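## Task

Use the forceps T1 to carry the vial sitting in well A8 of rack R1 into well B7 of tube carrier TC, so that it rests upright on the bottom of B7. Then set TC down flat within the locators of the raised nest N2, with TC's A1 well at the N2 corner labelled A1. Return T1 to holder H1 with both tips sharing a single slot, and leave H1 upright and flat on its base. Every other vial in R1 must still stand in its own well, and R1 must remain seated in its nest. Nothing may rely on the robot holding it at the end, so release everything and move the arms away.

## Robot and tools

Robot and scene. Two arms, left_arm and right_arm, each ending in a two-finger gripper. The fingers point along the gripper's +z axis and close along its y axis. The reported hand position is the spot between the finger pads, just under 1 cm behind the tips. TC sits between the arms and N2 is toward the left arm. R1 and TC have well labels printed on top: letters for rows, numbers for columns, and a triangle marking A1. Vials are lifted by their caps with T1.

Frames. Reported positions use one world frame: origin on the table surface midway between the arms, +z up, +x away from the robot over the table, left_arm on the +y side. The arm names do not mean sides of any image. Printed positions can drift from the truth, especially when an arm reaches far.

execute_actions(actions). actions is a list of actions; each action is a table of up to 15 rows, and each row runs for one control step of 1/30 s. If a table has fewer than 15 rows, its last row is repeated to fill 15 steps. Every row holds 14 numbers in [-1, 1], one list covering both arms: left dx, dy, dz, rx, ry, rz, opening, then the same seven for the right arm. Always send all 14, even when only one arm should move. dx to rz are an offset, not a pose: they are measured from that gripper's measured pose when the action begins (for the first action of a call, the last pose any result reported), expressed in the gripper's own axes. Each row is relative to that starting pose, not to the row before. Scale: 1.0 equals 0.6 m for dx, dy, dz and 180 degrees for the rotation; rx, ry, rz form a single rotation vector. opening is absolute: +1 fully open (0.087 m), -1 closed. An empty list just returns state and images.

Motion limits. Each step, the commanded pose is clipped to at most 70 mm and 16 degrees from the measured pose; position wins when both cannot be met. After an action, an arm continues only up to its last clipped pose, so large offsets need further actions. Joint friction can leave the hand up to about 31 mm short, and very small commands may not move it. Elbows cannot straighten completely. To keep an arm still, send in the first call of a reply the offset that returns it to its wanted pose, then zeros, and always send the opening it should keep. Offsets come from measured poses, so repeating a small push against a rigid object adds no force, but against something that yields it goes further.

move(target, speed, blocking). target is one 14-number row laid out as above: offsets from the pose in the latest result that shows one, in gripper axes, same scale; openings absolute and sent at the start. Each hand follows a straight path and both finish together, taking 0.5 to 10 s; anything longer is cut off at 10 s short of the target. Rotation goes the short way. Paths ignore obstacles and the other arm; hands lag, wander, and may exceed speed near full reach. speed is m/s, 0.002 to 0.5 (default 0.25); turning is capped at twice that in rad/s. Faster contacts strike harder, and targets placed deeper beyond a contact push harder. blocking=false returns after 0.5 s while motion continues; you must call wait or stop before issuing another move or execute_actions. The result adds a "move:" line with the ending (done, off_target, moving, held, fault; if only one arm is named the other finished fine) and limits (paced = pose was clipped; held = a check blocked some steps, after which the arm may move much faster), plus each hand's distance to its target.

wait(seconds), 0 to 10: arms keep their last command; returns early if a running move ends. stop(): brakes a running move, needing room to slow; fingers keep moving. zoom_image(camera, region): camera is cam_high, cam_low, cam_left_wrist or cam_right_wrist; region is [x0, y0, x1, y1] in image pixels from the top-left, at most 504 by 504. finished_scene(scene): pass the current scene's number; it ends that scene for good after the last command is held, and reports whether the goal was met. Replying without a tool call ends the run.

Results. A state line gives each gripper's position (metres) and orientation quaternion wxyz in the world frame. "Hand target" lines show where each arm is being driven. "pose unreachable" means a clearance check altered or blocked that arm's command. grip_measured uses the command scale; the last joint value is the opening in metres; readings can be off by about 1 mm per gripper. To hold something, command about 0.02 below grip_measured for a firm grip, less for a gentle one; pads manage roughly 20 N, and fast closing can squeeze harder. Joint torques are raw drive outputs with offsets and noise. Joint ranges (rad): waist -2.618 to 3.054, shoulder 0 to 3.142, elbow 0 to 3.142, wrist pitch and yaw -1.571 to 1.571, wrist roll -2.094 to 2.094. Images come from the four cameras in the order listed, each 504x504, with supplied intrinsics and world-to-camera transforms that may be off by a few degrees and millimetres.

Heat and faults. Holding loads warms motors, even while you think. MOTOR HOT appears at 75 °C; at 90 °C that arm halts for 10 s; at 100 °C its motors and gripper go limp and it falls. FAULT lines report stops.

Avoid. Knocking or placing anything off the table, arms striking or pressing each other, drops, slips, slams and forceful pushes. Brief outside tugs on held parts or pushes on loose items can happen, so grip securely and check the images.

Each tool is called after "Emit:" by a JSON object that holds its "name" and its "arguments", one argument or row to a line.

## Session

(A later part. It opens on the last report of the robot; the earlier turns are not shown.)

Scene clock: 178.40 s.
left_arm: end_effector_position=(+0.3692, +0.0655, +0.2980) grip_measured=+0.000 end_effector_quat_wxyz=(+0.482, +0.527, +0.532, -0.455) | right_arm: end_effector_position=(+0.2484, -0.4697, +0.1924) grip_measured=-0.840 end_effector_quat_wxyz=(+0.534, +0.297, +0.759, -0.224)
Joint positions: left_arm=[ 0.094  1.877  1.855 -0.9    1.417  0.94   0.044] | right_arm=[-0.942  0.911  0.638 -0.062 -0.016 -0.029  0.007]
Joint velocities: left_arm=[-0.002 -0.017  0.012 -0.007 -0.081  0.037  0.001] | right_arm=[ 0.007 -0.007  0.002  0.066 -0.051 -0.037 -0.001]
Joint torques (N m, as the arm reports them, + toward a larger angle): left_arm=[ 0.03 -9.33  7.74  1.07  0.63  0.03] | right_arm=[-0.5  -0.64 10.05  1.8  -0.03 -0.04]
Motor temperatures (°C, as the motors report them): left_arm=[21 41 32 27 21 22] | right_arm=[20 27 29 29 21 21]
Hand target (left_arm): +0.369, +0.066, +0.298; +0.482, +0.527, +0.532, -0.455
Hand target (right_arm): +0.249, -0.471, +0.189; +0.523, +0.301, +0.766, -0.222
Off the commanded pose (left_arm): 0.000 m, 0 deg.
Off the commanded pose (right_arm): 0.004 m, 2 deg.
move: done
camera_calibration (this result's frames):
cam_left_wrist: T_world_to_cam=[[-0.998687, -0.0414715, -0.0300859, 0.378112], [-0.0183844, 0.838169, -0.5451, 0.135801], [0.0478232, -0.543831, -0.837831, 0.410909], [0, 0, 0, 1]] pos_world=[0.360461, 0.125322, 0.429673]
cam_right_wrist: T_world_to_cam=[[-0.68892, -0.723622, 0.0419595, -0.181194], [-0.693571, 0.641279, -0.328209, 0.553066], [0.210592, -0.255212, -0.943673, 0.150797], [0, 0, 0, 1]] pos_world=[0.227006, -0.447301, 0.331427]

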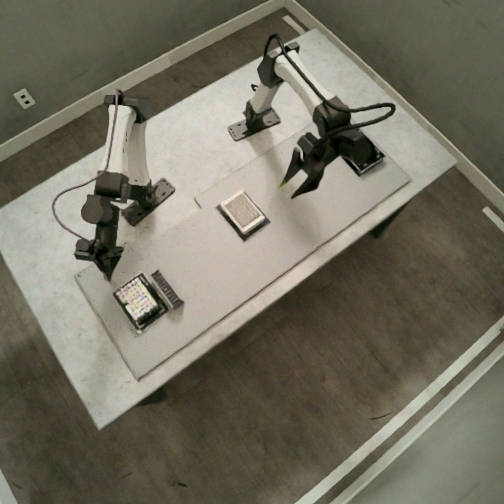

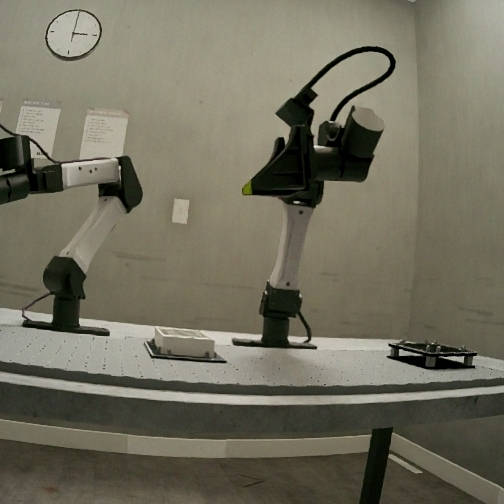

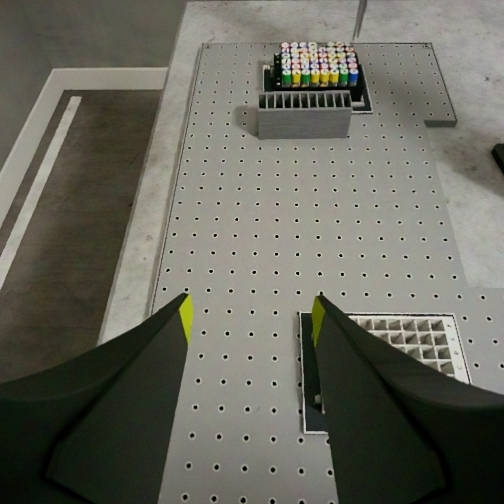

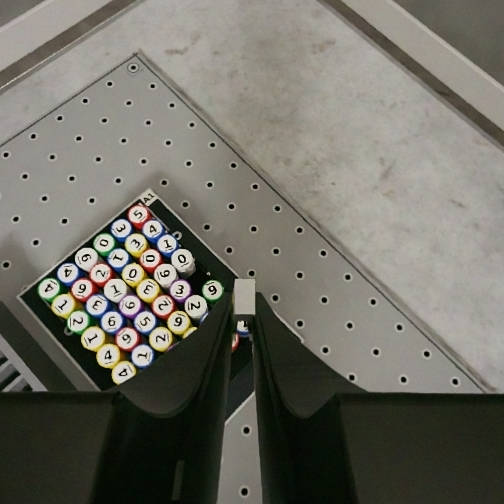

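Emit:
{"name": "move", "arguments": {
  "target": [0,0,0,0,0,0,0, 0.0,0,0.02,0,0.01,0,-0.83],
  "speed": 0.015
}}

Emit:
{"name": "zoom_image", "arguments": {
  "camera": "cam_left_wrist",
  "region": [300,0,400,100]
}}

Emit:
{"name": "zoom_image", "arguments": {
  "camera": "cam_right_wrist",
  "region": [180,270,304,394]
}}

Scene clock: 180.53 s.
left_arm: end_effector_position=(+0.3692, +0.0655, +0.2980) grip_measured=+0.000 end_effector_quat_wxyz=(+0.482, +0.527, +0.532, -0.455) | right_arm: end_effector_position=(+0.2528, -0.4742, +0.1848) grip_measured=-0.830 end_effector_quat_wxyz=(+0.521, +0.301, +0.768, -0.219)
Joint positions: left_arm=[ 0.094  1.877  1.855 -0.9    1.417  0.94   0.044] | right_arm=[-0.942  0.962  0.657 -0.064 -0.016 -0.029  0.007]
Joint velocities: left_arm=[-0.012  0.012 -0.007 -0.051  0.066  0.022  0.001] | right_arm=[-0.012  0.002  0.002  0.007 -0.037  0.022  0.   ]
Joint torques (N m, as the arm reports them, + toward a larger angle): left_arm=[ 0.08 -9.52  7.73  1.07  0.61  0.05] | right_arm=[-0.46 -1.04 10.2   1.99 -0.05 -0.02]
Motor temperatures (°C, as the motors report them): left_arm=[21 41 32 27 21 22] | right_arm=[20 27 29 29 21 21]
Hand target (left_arm): +0.369, +0.066, +0.298; +0.482, +0.527, +0.532, -0.455
Hand target (right_arm): +0.256, -0.478, +0.188; +0.522, +0.301, +0.767, -0.219
Off the commanded pose (left_arm): 0.000 m, 0 deg.
Off the commanded pose (right_arm): 0.006 m, 0 deg.
move: done
camera_calibration (this result's frames):
cam_left_wrist: T_world_to_cam=[[-0.998687, -0.0414715, -0.0300859, 0.378112], [-0.0183844, 0.838169, -0.5451, 0.135801], [0.0478232, -0.543831, -0.837831, 0.410909], [0, 0, 0, 1]] pos_world=[0.360461, 0.125322, 0.429673]
cam_right_wrist: T_world_to_cam=[[-0.687915, -0.724631, 0.0410172, -0.181599], [-0.701127, 0.648868, -0.295619, 0.555941], [0.1876, -0.232119, -0.954425, 0.160254], [0, 0, 0, 1]] pos_world=[0.234797, -0.455126, 0.324746]

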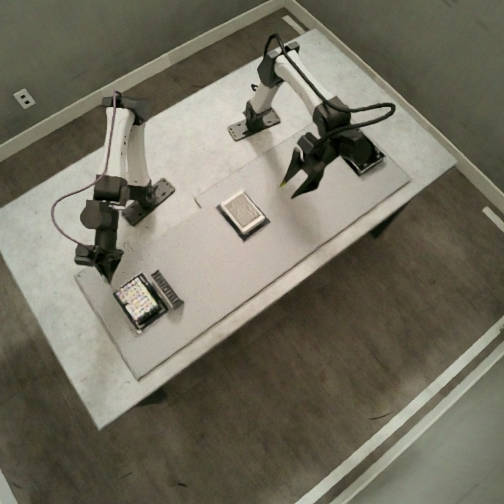

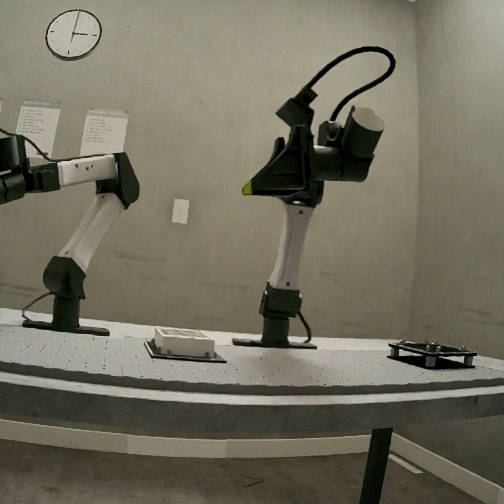

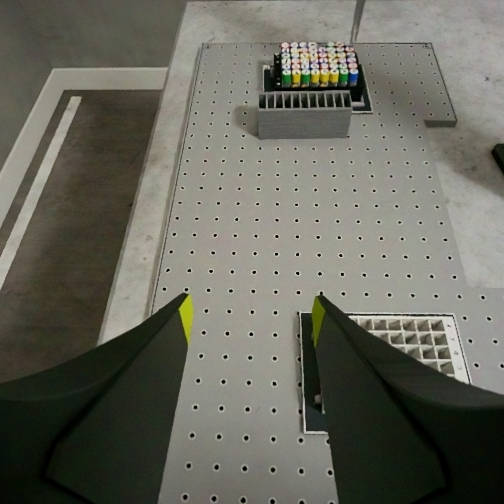

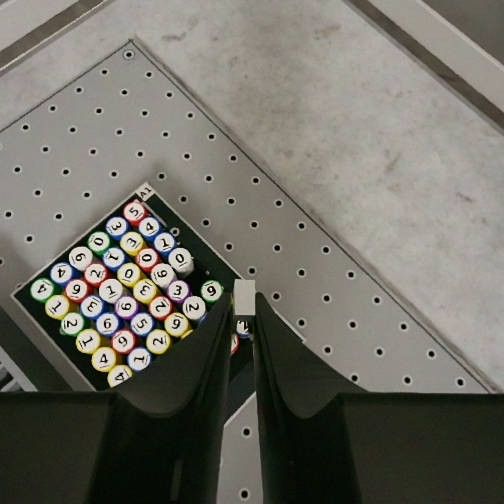

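Region (300, 0, 400, 100) of cam_left_wrist's 504x504 image, scaled by 5.040, with more detail than that image has.

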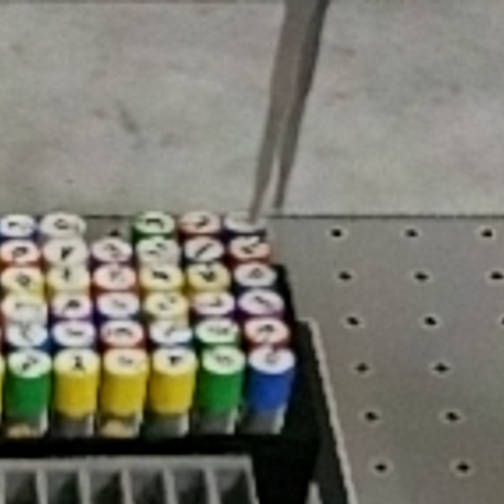

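Region (180, 270, 304, 394) of cam_right_wrist's 504x504 image, scaled by 4.065, with more detail than that image has.

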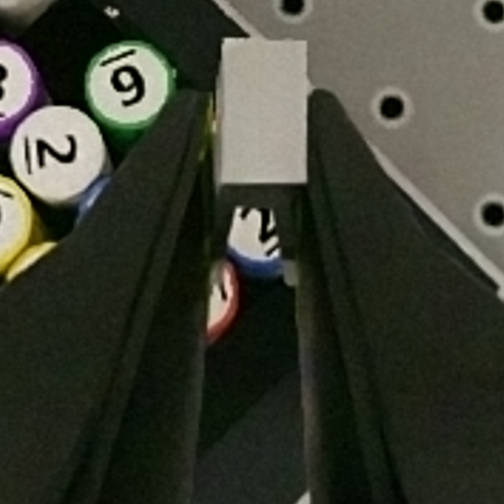

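Emit:
{"name": "move", "arguments": {
  "target": [0,0,0,0,0,0,0, -0.012,0,0.018,0,0,0,-0.83],
  "speed": 0.015
}}

Emit:
{"name": "zoom_image", "arguments": {
  "camera": "cam_left_wrist",
  "region": [300,0,400,100]
}}

Emit:
{"name": "zoom_image", "arguments": {
  "camera": "cam_right_wrist",
  "region": [180,270,304,394]
}}

Scene clock: 182.07 s.
left_arm: end_effector_position=(+0.3692, +0.0655, +0.2980) grip_measured=+0.000 end_effector_quat_wxyz=(+0.482, +0.527, +0.532, -0.455) | right_arm: end_effector_position=(+0.2574, -0.4788, +0.1829) grip_measured=-0.830 end_effector_quat_wxyz=(+0.518, +0.302, +0.770, -0.217)
Joint positions: left_arm=[ 0.094  1.877  1.855 -0.9    1.417  0.94   0.044] | right_arm=[-0.942  1.     0.673 -0.051 -0.016 -0.029  0.007]
Joint velocities: left_arm=[ 0.002  0.012 -0.007 -0.022 -0.022 -0.066  0.   ] | right_arm=[-0.002 -0.002  0.007 -0.051 -0.022 -0.037 -0.001]
Joint torques (N m, as the arm reports them, + toward a larger angle): left_arm=[ 0.15 -9.39  7.7   1.09  0.63  0.  ] | right_arm=[-0.49 -1.6  10.12  2.06 -0.03 -0.04]
Motor temperatures (°C, as the motors report them): left_arm=[21 41 32 27 21 22] | right_arm=[20 27 29 29 21 21]
Hand target (left_arm): +0.369, +0.066, +0.298; +0.482, +0.527, +0.532, -0.455
Hand target (right_arm): +0.262, -0.483, +0.188; +0.522, +0.301, +0.768, -0.219
Off the commanded pose (left_arm): 0.000 m, 0 deg.
Off the commanded pose (right_arm): 0.008 m, 1 deg.
move: done
camera_calibration (this result's frames):
cam_left_wrist: T_world_to_cam=[[-0.998687, -0.0414715, -0.0300859, 0.378112], [-0.0183844, 0.838169, -0.5451, 0.135801], [0.0478232, -0.543831, -0.837831, 0.410909], [0, 0, 0, 1]] pos_world=[0.360461, 0.125322, 0.429673]
cam_right_wrist: T_world_to_cam=[[-0.687662, -0.724886, 0.0407686, -0.181849], [-0.702931, 0.65068, -0.287233, 0.561464], [0.181684, -0.226177, -0.956993, 0.161382], [0, 0, 0, 1]] pos_world=[0.2403, -0.460653, 0.323126]

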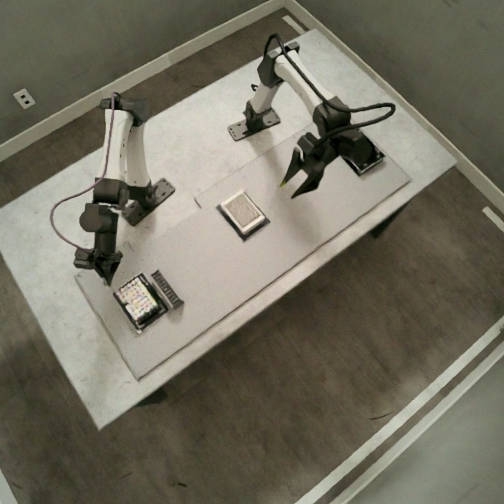

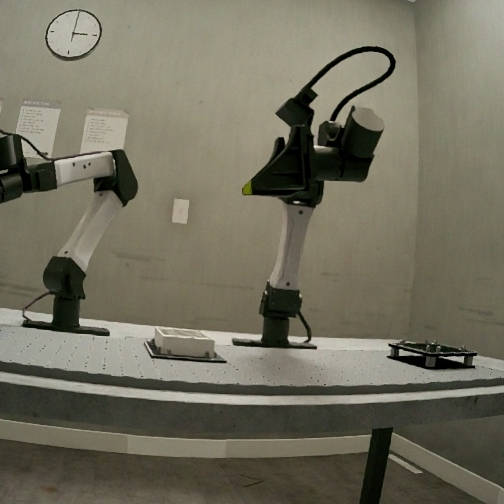

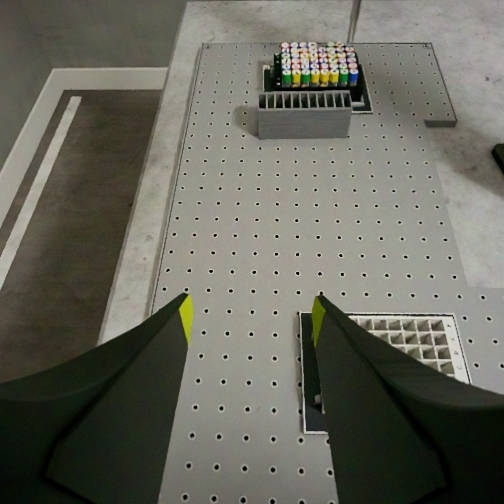

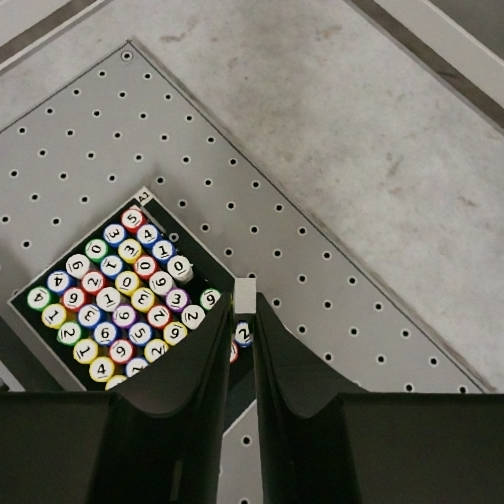

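Region (300, 0, 400, 100) of cam_left_wrist's 504x504 image, scaled by 5.040, with more detail than that image has.

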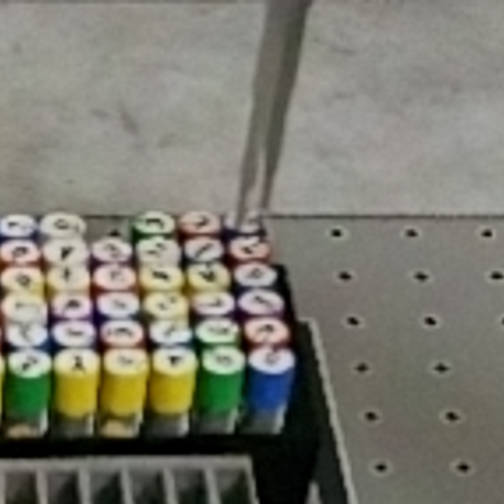

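Region (180, 270, 304, 394) of cam_right_wrist's 504x504 image, scaled by 4.065, with more detail than that image has.

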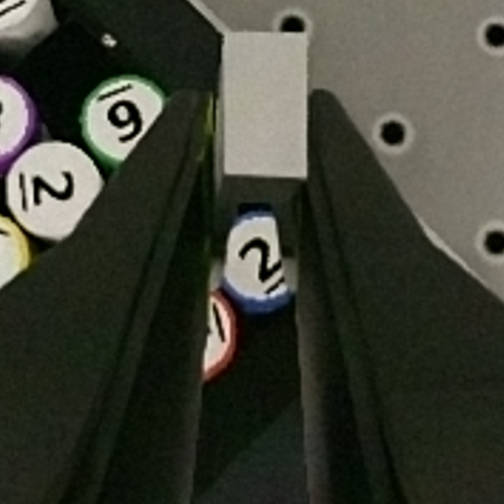

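Good. Descend (down = x·0.93 + z·0.37).

Emit:
{"name": "move", "arguments": {
  "target": [0,0,0,0,0,0,0, 0.047,0,0.019,0,0.006,0,-0.82],
  "speed": 0.015
}}

Emit:
{"name": "zoom_image", "arguments": {
  "camera": "cam_left_wrist",
  "region": [300,0,400,100]
}}

Emit:
{"name": "zoom_image", "arguments": {
  "camera": "cam_right_wrist",
  "region": [180,270,304,394]
}}

Scene clock: 184.80 s.
left_arm: end_effector_position=(+0.3692, +0.0655, +0.2980) grip_measured=+0.000 end_effector_quat_wxyz=(+0.482, +0.527, +0.532, -0.455) | right_arm: end_effector_position=(+0.2601, -0.4815, +0.1775) grip_measured=-0.820 end_effector_quat_wxyz=(+0.534, +0.297, +0.759, -0.224)
Joint positions: left_arm=[ 0.094  1.877  1.855 -0.9    1.417  0.94   0.044] | right_arm=[-0.942  1.     0.613  0.052 -0.016 -0.029  0.008]
Joint velocities: left_arm=[ 0.002  0.002 -0.012  0.066 -0.037  0.007  0.   ] | right_arm=[ 0.002 -0.002  0.002  0.037 -0.022  0.081 -0.   ]
Joint torques (N m, as the arm reports them, + toward a larger angle): left_arm=[ 0.05 -9.55  7.65  1.08  0.63  0.02] | right_arm=[-0.71 -0.92  5.63  1.95 -0.09 -0.07]
Motor temperatures (°C, as the motors report them): left_arm=[21 41 32 27 21 22] | right_arm=[20 27 29 29 21 21]
Hand target (left_arm): +0.369, +0.066, +0.298; +0.482, +0.527, +0.532, -0.455
Hand target (right_arm): +0.256, -0.478, +0.153; +0.511, +0.304, +0.775, -0.214
Off the commanded pose (left_arm): 0.000 m, 0 deg.
Off the commanded pose (right_arm): 0.025 m, 4 deg.
move: off_target (right_arm)
camera_calibration (this result's frames):
cam_left_wrist: T_world_to_cam=[[-0.998687, -0.0414715, -0.0300859, 0.378112], [-0.0183844, 0.838169, -0.5451, 0.135801], [0.0478232, -0.543831, -0.837831, 0.410909], [0, 0, 0, 1]] pos_world=[0.360461, 0.125322, 0.429673]
cam_right_wrist: T_world_to_cam=[[-0.688943, -0.723599, 0.0419799, -0.181], [-0.693394, 0.641101, -0.328929, 0.563838], [0.211099, -0.255722, -0.943421, 0.130858], [0, 0, 0, 1]] pos_world=[0.238639, -0.458986, 0.316515]

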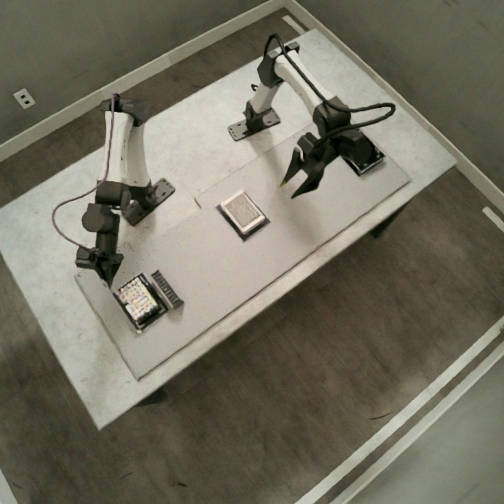

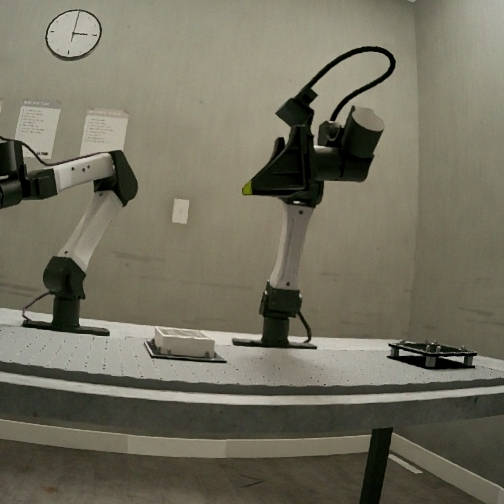

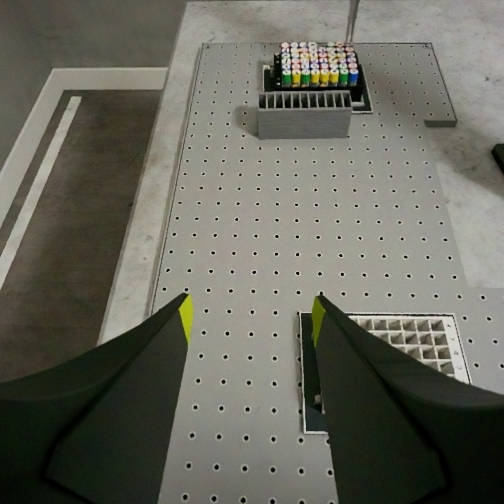

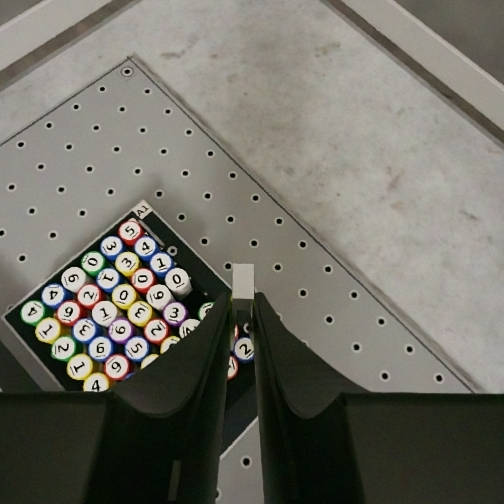

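Region (300, 0, 400, 100) of cam_left_wrist's 504x504 image, scaled by 5.040, with more detail than that image has.

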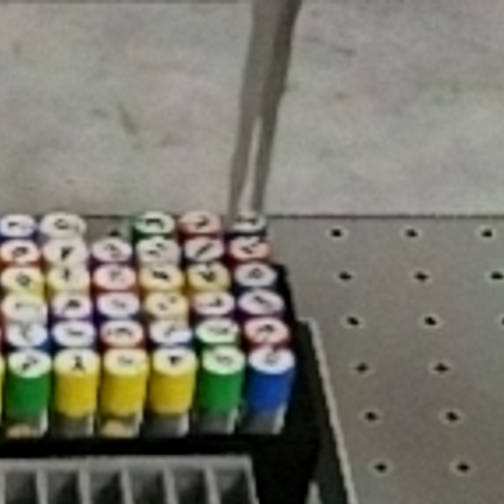

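Region (180, 270, 304, 394) of cam_right_wrist's 504x504 image, scaled by 4.065, with more detail than that image has.

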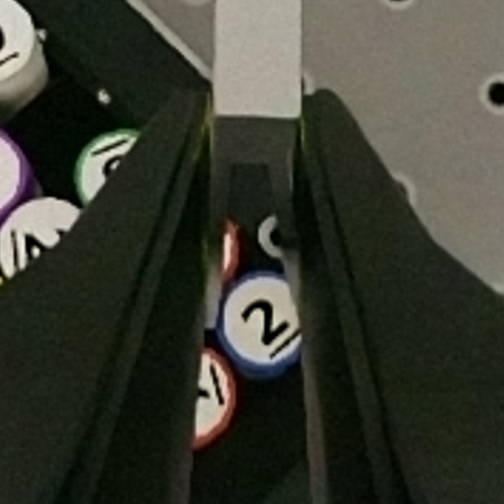

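Emit:
{"name": "move", "arguments": {
  "target": [0,0,0,0,0,0,0, 0.05,0,0.012,0,0.012,0,-0.825],
  "speed": 0.015
}}

Emit:
{"name": "zoom_image", "arguments": {
  "camera": "cam_left_wrist",
  "region": [300,0,400,100]
}}

Emit:
{"name": "zoom_image", "arguments": {
  "camera": "cam_right_wrist",
  "region": [180,270,304,394]
}}

Scene clock: 187.53 s.
left_arm: end_effector_position=(+0.3692, +0.0655, +0.2980) grip_measured=+0.000 end_effector_quat_wxyz=(+0.482, +0.527, +0.532, -0.455) | right_arm: end_effector_position=(+0.2615, -0.4829, +0.1740) grip_measured=-0.825 end_effector_quat_wxyz=(+0.546, +0.294, +0.750, -0.230)
Joint positions: left_arm=[ 0.094  1.877  1.855 -0.9    1.417  0.94   0.044] | right_arm=[-0.942  1.     0.569  0.128 -0.016 -0.029  0.008]
Joint velocities: left_arm=[-0.022  0.007 -0.002 -0.037  0.022  0.007 -0.   ] | right_arm=[-0.002  0.002 -0.007  0.007 -0.066 -0.037  0.001]
Joint torques (N m, as the arm reports them, + toward a larger angle): left_arm=[ 0.08 -9.49  7.65  1.1   0.63  0.03] | right_arm=[-0.72 -1.14  5.62  1.89 -0.08 -0.06]
Motor temperatures (°C, as the motors report them): left_arm=[21 41 32 27 21 22] | right_arm=[20 27 29 29 21 21]
Hand target (left_arm): +0.369, +0.066, +0.298; +0.482, +0.527, +0.532, -0.455
Hand target (right_arm): +0.257, -0.479, +0.148; +0.520, +0.302, +0.769, -0.218
Off the commanded pose (left_arm): 0.000 m, 0 deg.
Off the commanded pose (right_arm): 0.028 m, 4 deg.
move: off_target (right_arm)
camera_calibration (this result's frames):
cam_left_wrist: T_world_to_cam=[[-0.998687, -0.0414715, -0.0300859, 0.378112], [-0.0183844, 0.838169, -0.5451, 0.135801], [0.0478232, -0.543831, -0.837831, 0.410909], [0, 0, 0, 1]] pos_world=[0.360461, 0.125322, 0.429673]
cam_right_wrist: T_world_to_cam=[[-0.689913, -0.722625, 0.0428234, -0.180326], [-0.68552, 0.633193, -0.359346, 0.563948], [0.232557, -0.277273, -0.932221, 0.108888], [0, 0, 0, 1]] pos_world=[0.236866, -0.457204, 0.311883]

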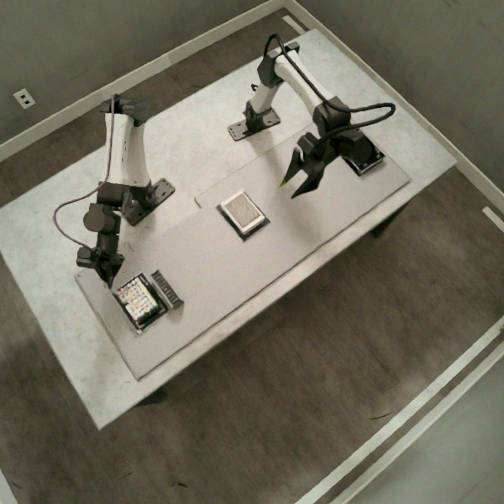

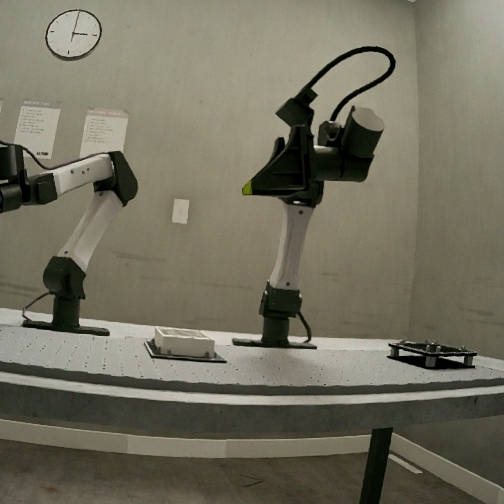

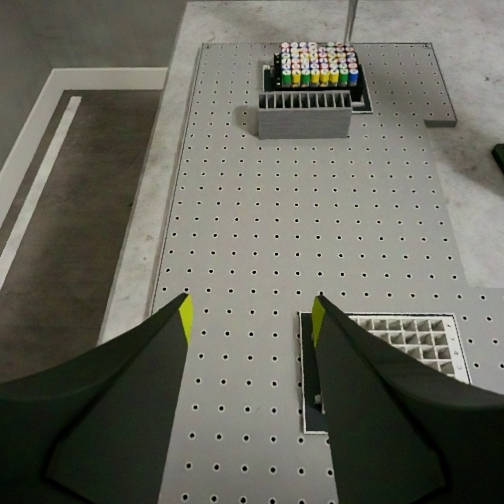

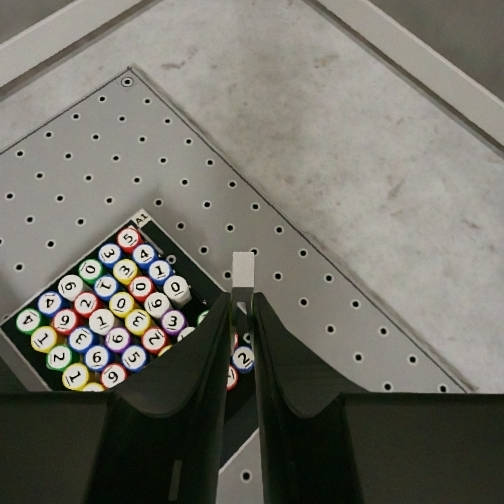

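Region (300, 0, 400, 100) of cam_left_wrist's 504x504 image, scaled by 5.040, with more detail than that image has.

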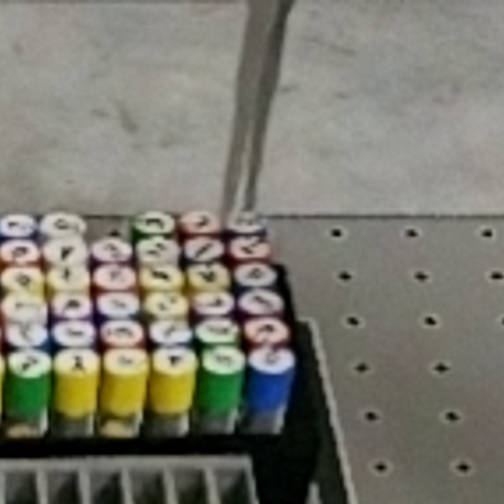

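Region (180, 270, 304, 394) of cam_right_wrist's 504x504 image, scaled by 4.065, with more detail than that image has.

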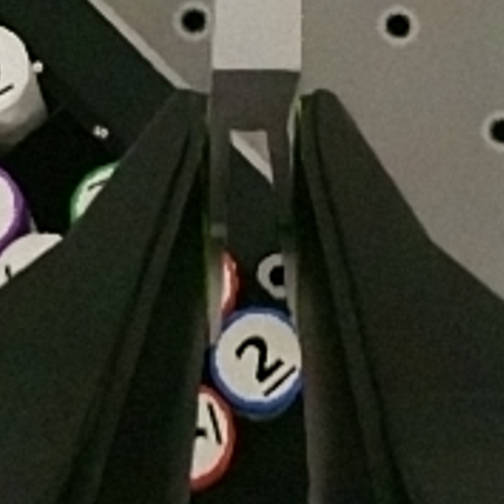

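Emit:
{"name": "move", "arguments": {
  "target": [0,0,0,0,0,0,0, -0.06,0,-0.02,0,0,0,-0.83],
  "speed": 0.02
}}

Emit:
{"name": "move", "arguments": {
  "target": [0,0,0,0,0,0,0, 0.05,0,0.0,0,0.01,0,-0.825],
  "speed": 0.02
}}

Emit:
{"name": "zoom_image", "arguments": {
  "camera": "cam_left_wrist",
  "region": [300,0,400,100]
}}

Emit:
{"name": "zoom_image", "arguments": {
  "camera": "cam_right_wrist",
  "region": [180,270,304,394]
}}

Scene clock: 190.47 s.
left_arm: end_effector_position=(+0.3692, +0.0655, +0.2980) grip_measured=+0.000 end_effector_quat_wxyz=(+0.482, +0.527, +0.532, -0.455) | right_arm: end_effector_position=(+0.2629, -0.4844, +0.2006) grip_measured=-0.829 end_effector_quat_wxyz=(+0.541, +0.295, +0.754, -0.227)
Joint positions: left_arm=[ 0.094  1.877  1.855 -0.9    1.417  0.94   0.044] | right_arm=[-0.942  1.     0.69  -0.009 -0.016 -0.029  0.007]
Joint velocities: left_arm=[-0.002 -0.012 -0.002  0.022  0.022 -0.037 -0.001] | right_arm=[-0.012 -0.012 -0.012 -0.081  0.007  0.007  0.001]
Joint torques (N m, as the arm reports them, + toward a larger angle): left_arm=[-0.01 -9.42  7.77  1.1   0.62  0.02] | right_arm=[-0.13 -5.19 10.1   1.85 -0.02 -0.04]
Motor temperatures (°C, as the motors report them): left_arm=[21 41 32 27 21 22] | right_arm=[20 27 29 29 21 21]
Hand target (left_arm): +0.369, +0.066, +0.298; +0.482, +0.527, +0.532, -0.455
Hand target (right_arm): +0.262, -0.482, +0.212; +0.547, +0.294, +0.750, -0.230
Off the commanded pose (left_arm): 0.000 m, 0 deg.
Off the commanded pose (right_arm): 0.012 m, 1 deg.
move: off_target (right_arm)
camera_calibration (this result's frames):
cam_left_wrist: T_world_to_cam=[[-0.998687, -0.0414715, -0.0300859, 0.378112], [-0.0183844, 0.838169, -0.5451, 0.135801], [0.0478232, -0.543831, -0.837831, 0.410909], [0, 0, 0, 1]] pos_world=[0.360461, 0.125322, 0.429673]
cam_right_wrist: T_world_to_cam=[[-0.689431, -0.723109, 0.0424122, -0.181798], [-0.689498, 0.637188, -0.344362, 0.575434], [0.221986, -0.266657, -0.937879, 0.142014], [0, 0, 0, 1]] pos_world=[0.239898, -0.46025, 0.33906]

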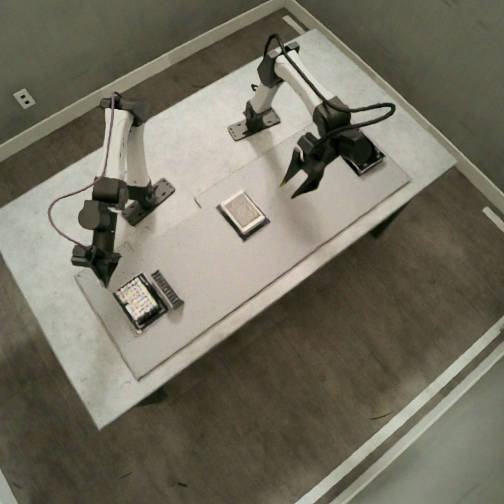

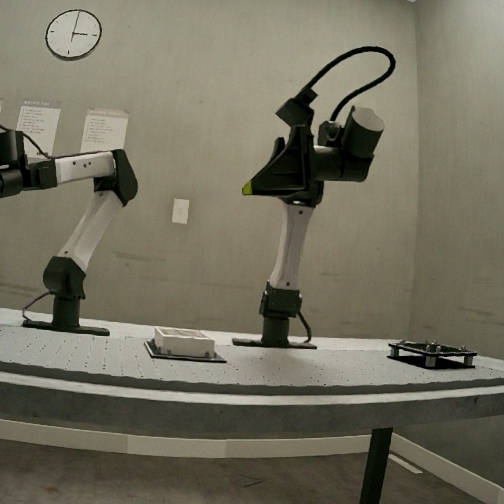

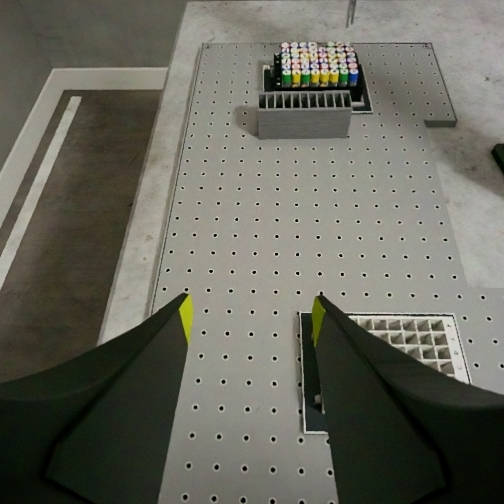

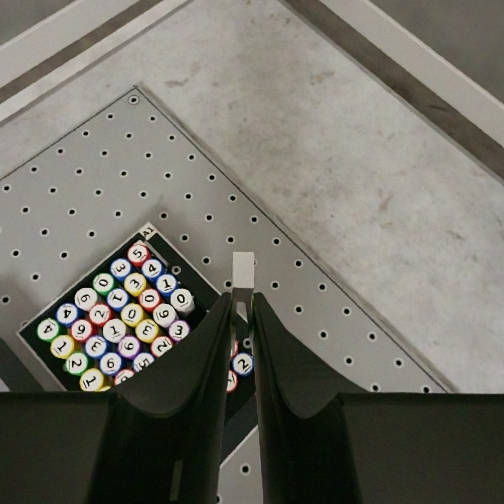

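Scene clock: 192.20 s.
left_arm: end_effector_position=(+0.3692, +0.0655, +0.2980) grip_measured=+0.000 end_effector_quat_wxyz=(+0.482, +0.527, +0.532, -0.455) | right_arm: end_effector_position=(+0.2589, -0.4803, +0.1769) grip_measured=-0.825 end_effector_quat_wxyz=(+0.528, +0.299, +0.763, -0.221)
Joint positions: left_arm=[ 0.094  1.877  1.855 -0.9    1.417  0.94   0.044] | right_arm=[-0.942  1.     0.625  0.023 -0.016 -0.029  0.008]
Joint velocities: left_arm=[ 0.007 -0.007  0.012 -0.007  0.007 -0.037 -0.001] | right_arm=[-0.002  0.002 -0.007 -0.022 -0.037  0.022 -0.001]
Joint torques (N m, as the arm reports them, + toward a larger angle): left_arm=[ 0.05 -9.37  7.69  1.06  0.63  0.03] | right_arm=[-0.76 -4.57  6.19  2.02 -0.06 -0.08]
Motor temperatures (°C, as the motors report them): left_arm=[21 42 32 27 21 22] | right_arm=[20 27 29 29 21 21]
Hand target (left_arm): +0.369, +0.066, +0.298; +0.482, +0.527, +0.532, -0.455
Hand target (right_arm): +0.256, -0.478, +0.172; +0.528, +0.299, +0.763, -0.222
Off the commanded pose (left_arm): 0.000 m, 0 deg.
Off the commanded pose (right_arm): 0.006 m, 0 deg.
move: done
camera_calibration (this result's frames):
cam_left_wrist: T_world_to_cam=[[-0.998687, -0.0414715, -0.0300859, 0.378112], [-0.0183844, 0.838169, -0.5451, 0.135801], [0.0478232, -0.543831, -0.837831, 0.410909], [0, 0, 0, 1]] pos_world=[0.360461, 0.125322, 0.429673]
cam_right_wrist: T_world_to_cam=[[-0.688437, -0.724107, 0.0415154, -0.181221], [-0.69728, 0.645004, -0.312684, 0.562057], [0.199639, -0.244211, -0.948949, 0.14027], [0, 0, 0, 1]] pos_world=[0.239148, -0.459496, 0.316379]

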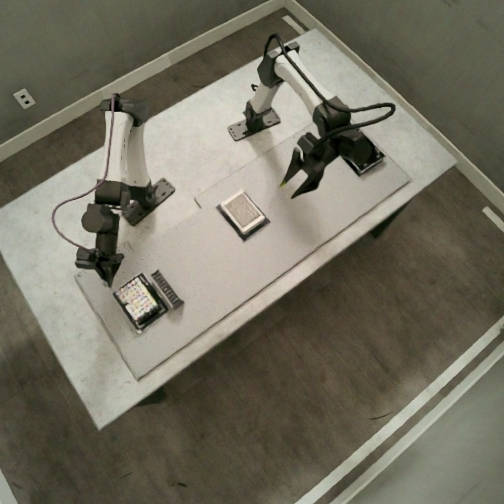

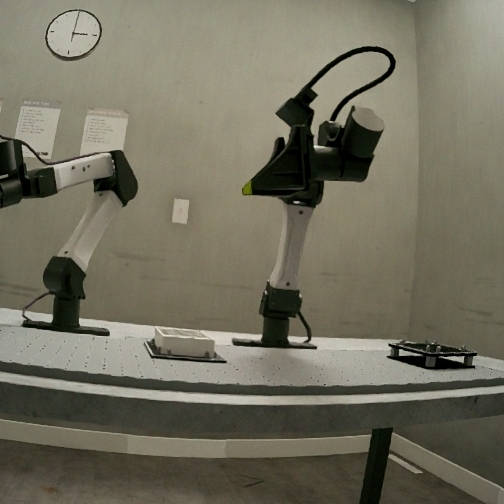

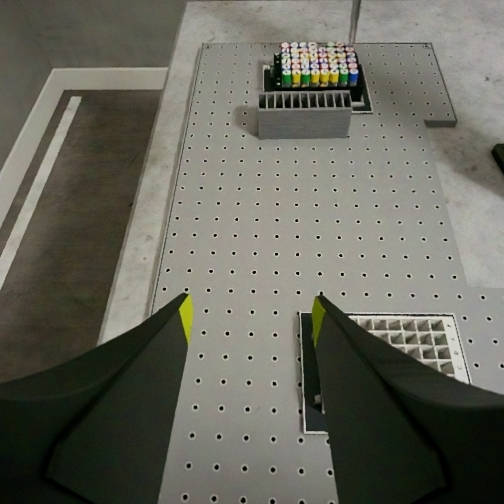

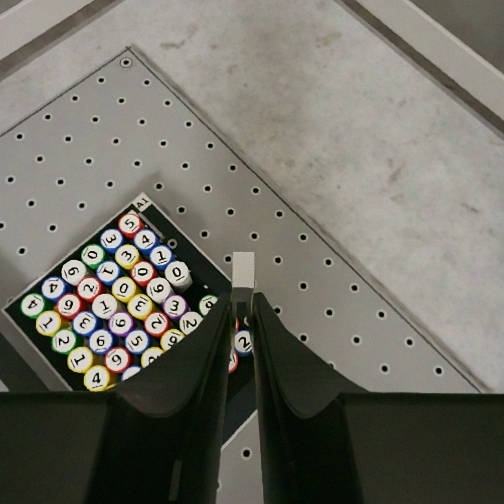

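Region (300, 0, 400, 100) of cam_left_wrist's 504x504 image, scaled by 5.040, with more detail than that image has.

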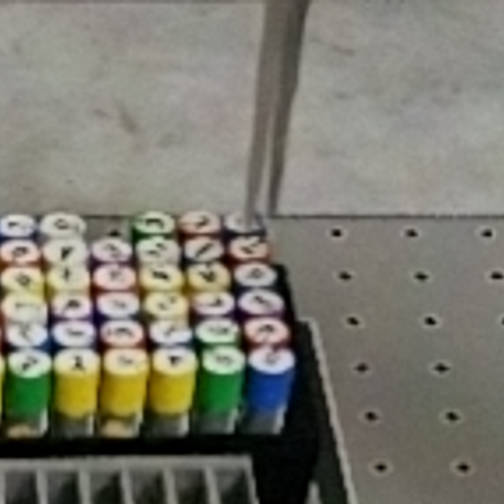

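Region (180, 270, 304, 394) of cam_right_wrist's 504x504 image, scaled by 4.065, with more detail than that image has.

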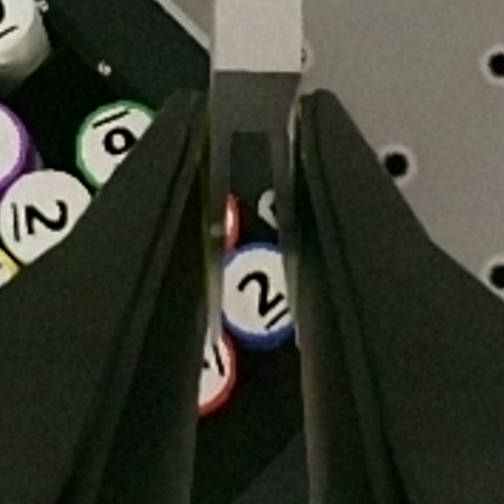

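Emit:
{"name": "move", "arguments": {
  "target": [0,0,0,0,0,0,0, -0.004,0,0.0,0,-0.018,0,-0.825],
  "speed": 0.01
}}

Emit:
{"name": "zoom_image", "arguments": {
  "camera": "cam_left_wrist",
  "region": [300,0,400,100]
}}

Emit:
{"name": "zoom_image", "arguments": {
  "camera": "cam_right_wrist",
  "region": [180,270,304,394]
}}

Scene clock: 195.67 s.
left_arm: end_effector_position=(+0.3692, +0.0655, +0.2980) grip_measured=+0.000 end_effector_quat_wxyz=(+0.482, +0.527, +0.532, -0.455) | right_arm: end_effector_position=(+0.2625, -0.4840, +0.1824) grip_measured=-0.825 end_effector_quat_wxyz=(+0.547, +0.294, +0.750, -0.230)
Joint positions: left_arm=[ 0.094  1.877  1.855 -0.9    1.417  0.94   0.044] | right_arm=[-0.942  1.     0.602  0.096 -0.016 -0.029  0.008]
Joint velocities: left_arm=[-0.022 -0.002 -0.002  0.022 -0.007  0.007 -0.001] | right_arm=[-0.007  0.002  0.002 -0.007 -0.022  0.022  0.   ]
Joint torques (N m, as the arm reports them, + toward a larger angle): left_arm=[ 0.02 -9.44  7.79  1.1   0.63  0.  ] | right_arm=[-0.6  -5.12  6.12  2.15 -0.06 -0.04]
Motor temperatures (°C, as the motors report them): left_arm=[21 42 32 27 21 22] | right_arm=[20 27 29 30 21 21]
Hand target (left_arm): +0.369, +0.066, +0.298; +0.482, +0.527, +0.532, -0.455
Hand target (right_arm): +0.260, -0.481, +0.179; +0.549, +0.293, +0.748, -0.230
Off the commanded pose (left_arm): 0.000 m, 0 deg.
Off the commanded pose (right_arm): 0.005 m, 0 deg.
move: done
camera_calibration (this result's frames):
cam_left_wrist: T_world_to_cam=[[-0.998687, -0.0414715, -0.0300859, 0.378112], [-0.0183844, 0.838169, -0.5451, 0.135801], [0.0478232, -0.543831, -0.837831, 0.410909], [0, 0, 0, 1]] pos_world=[0.360461, 0.125322, 0.429673]
cam_right_wrist: T_world_to_cam=[[-0.689936, -0.722602, 0.0428427, -0.180712], [-0.685326, 0.632998, -0.360057, 0.568386], [0.233058, -0.277777, -0.931946, 0.115758], [0, 0, 0, 1]] pos_world=[0.237872, -0.458215, 0.320273]

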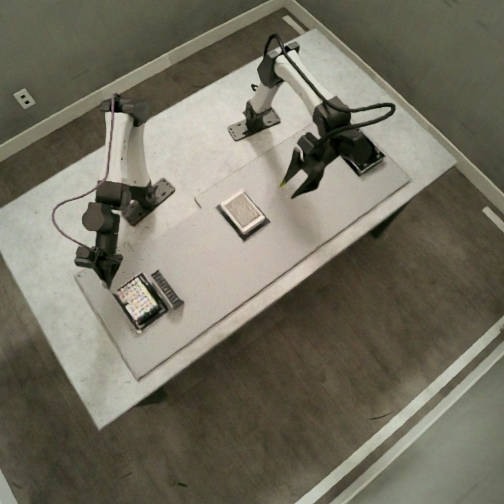

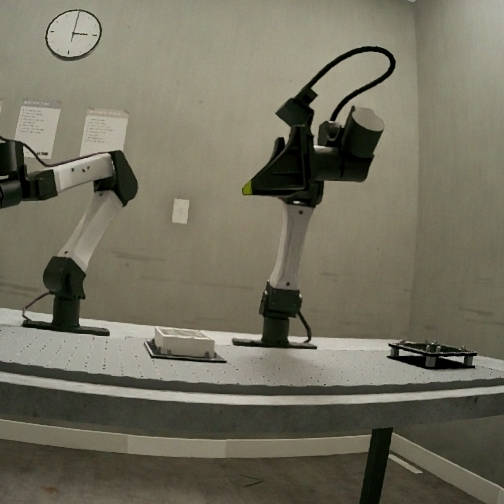

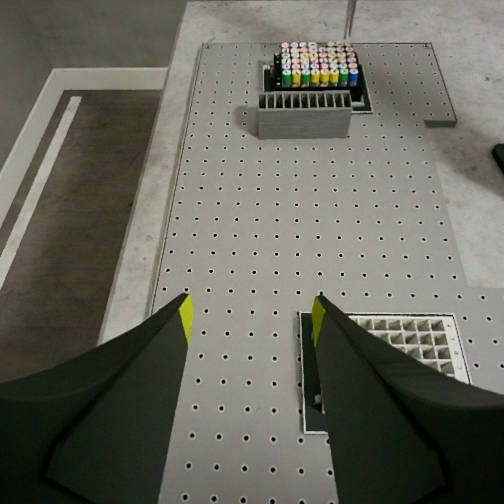

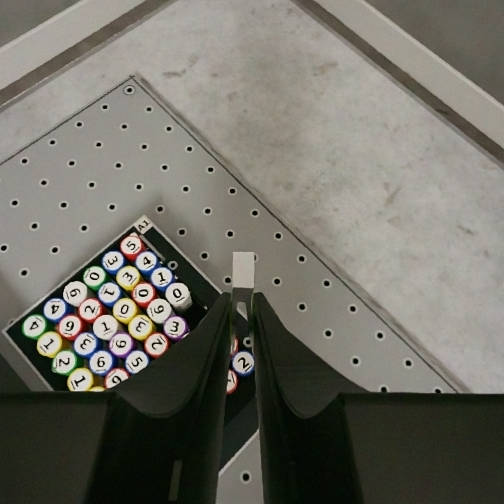

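Region (300, 0, 400, 100) of cam_left_wrist's 504x504 image, scaled by 5.040, with more detail than that image has.

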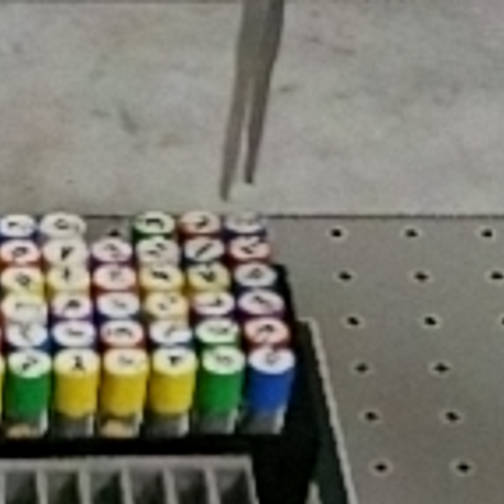

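Region (180, 270, 304, 394) of cam_right_wrist's 504x504 image, scaled by 4.065, with more detail than that image has.

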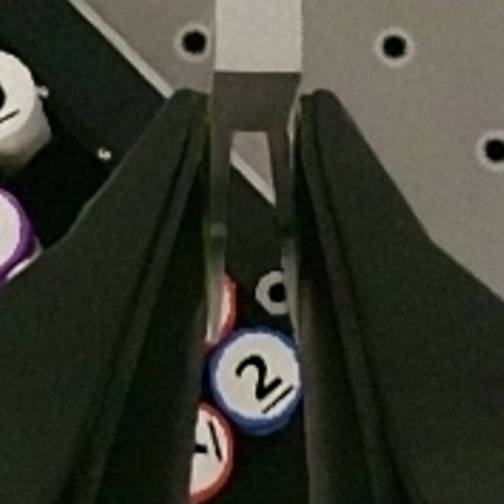

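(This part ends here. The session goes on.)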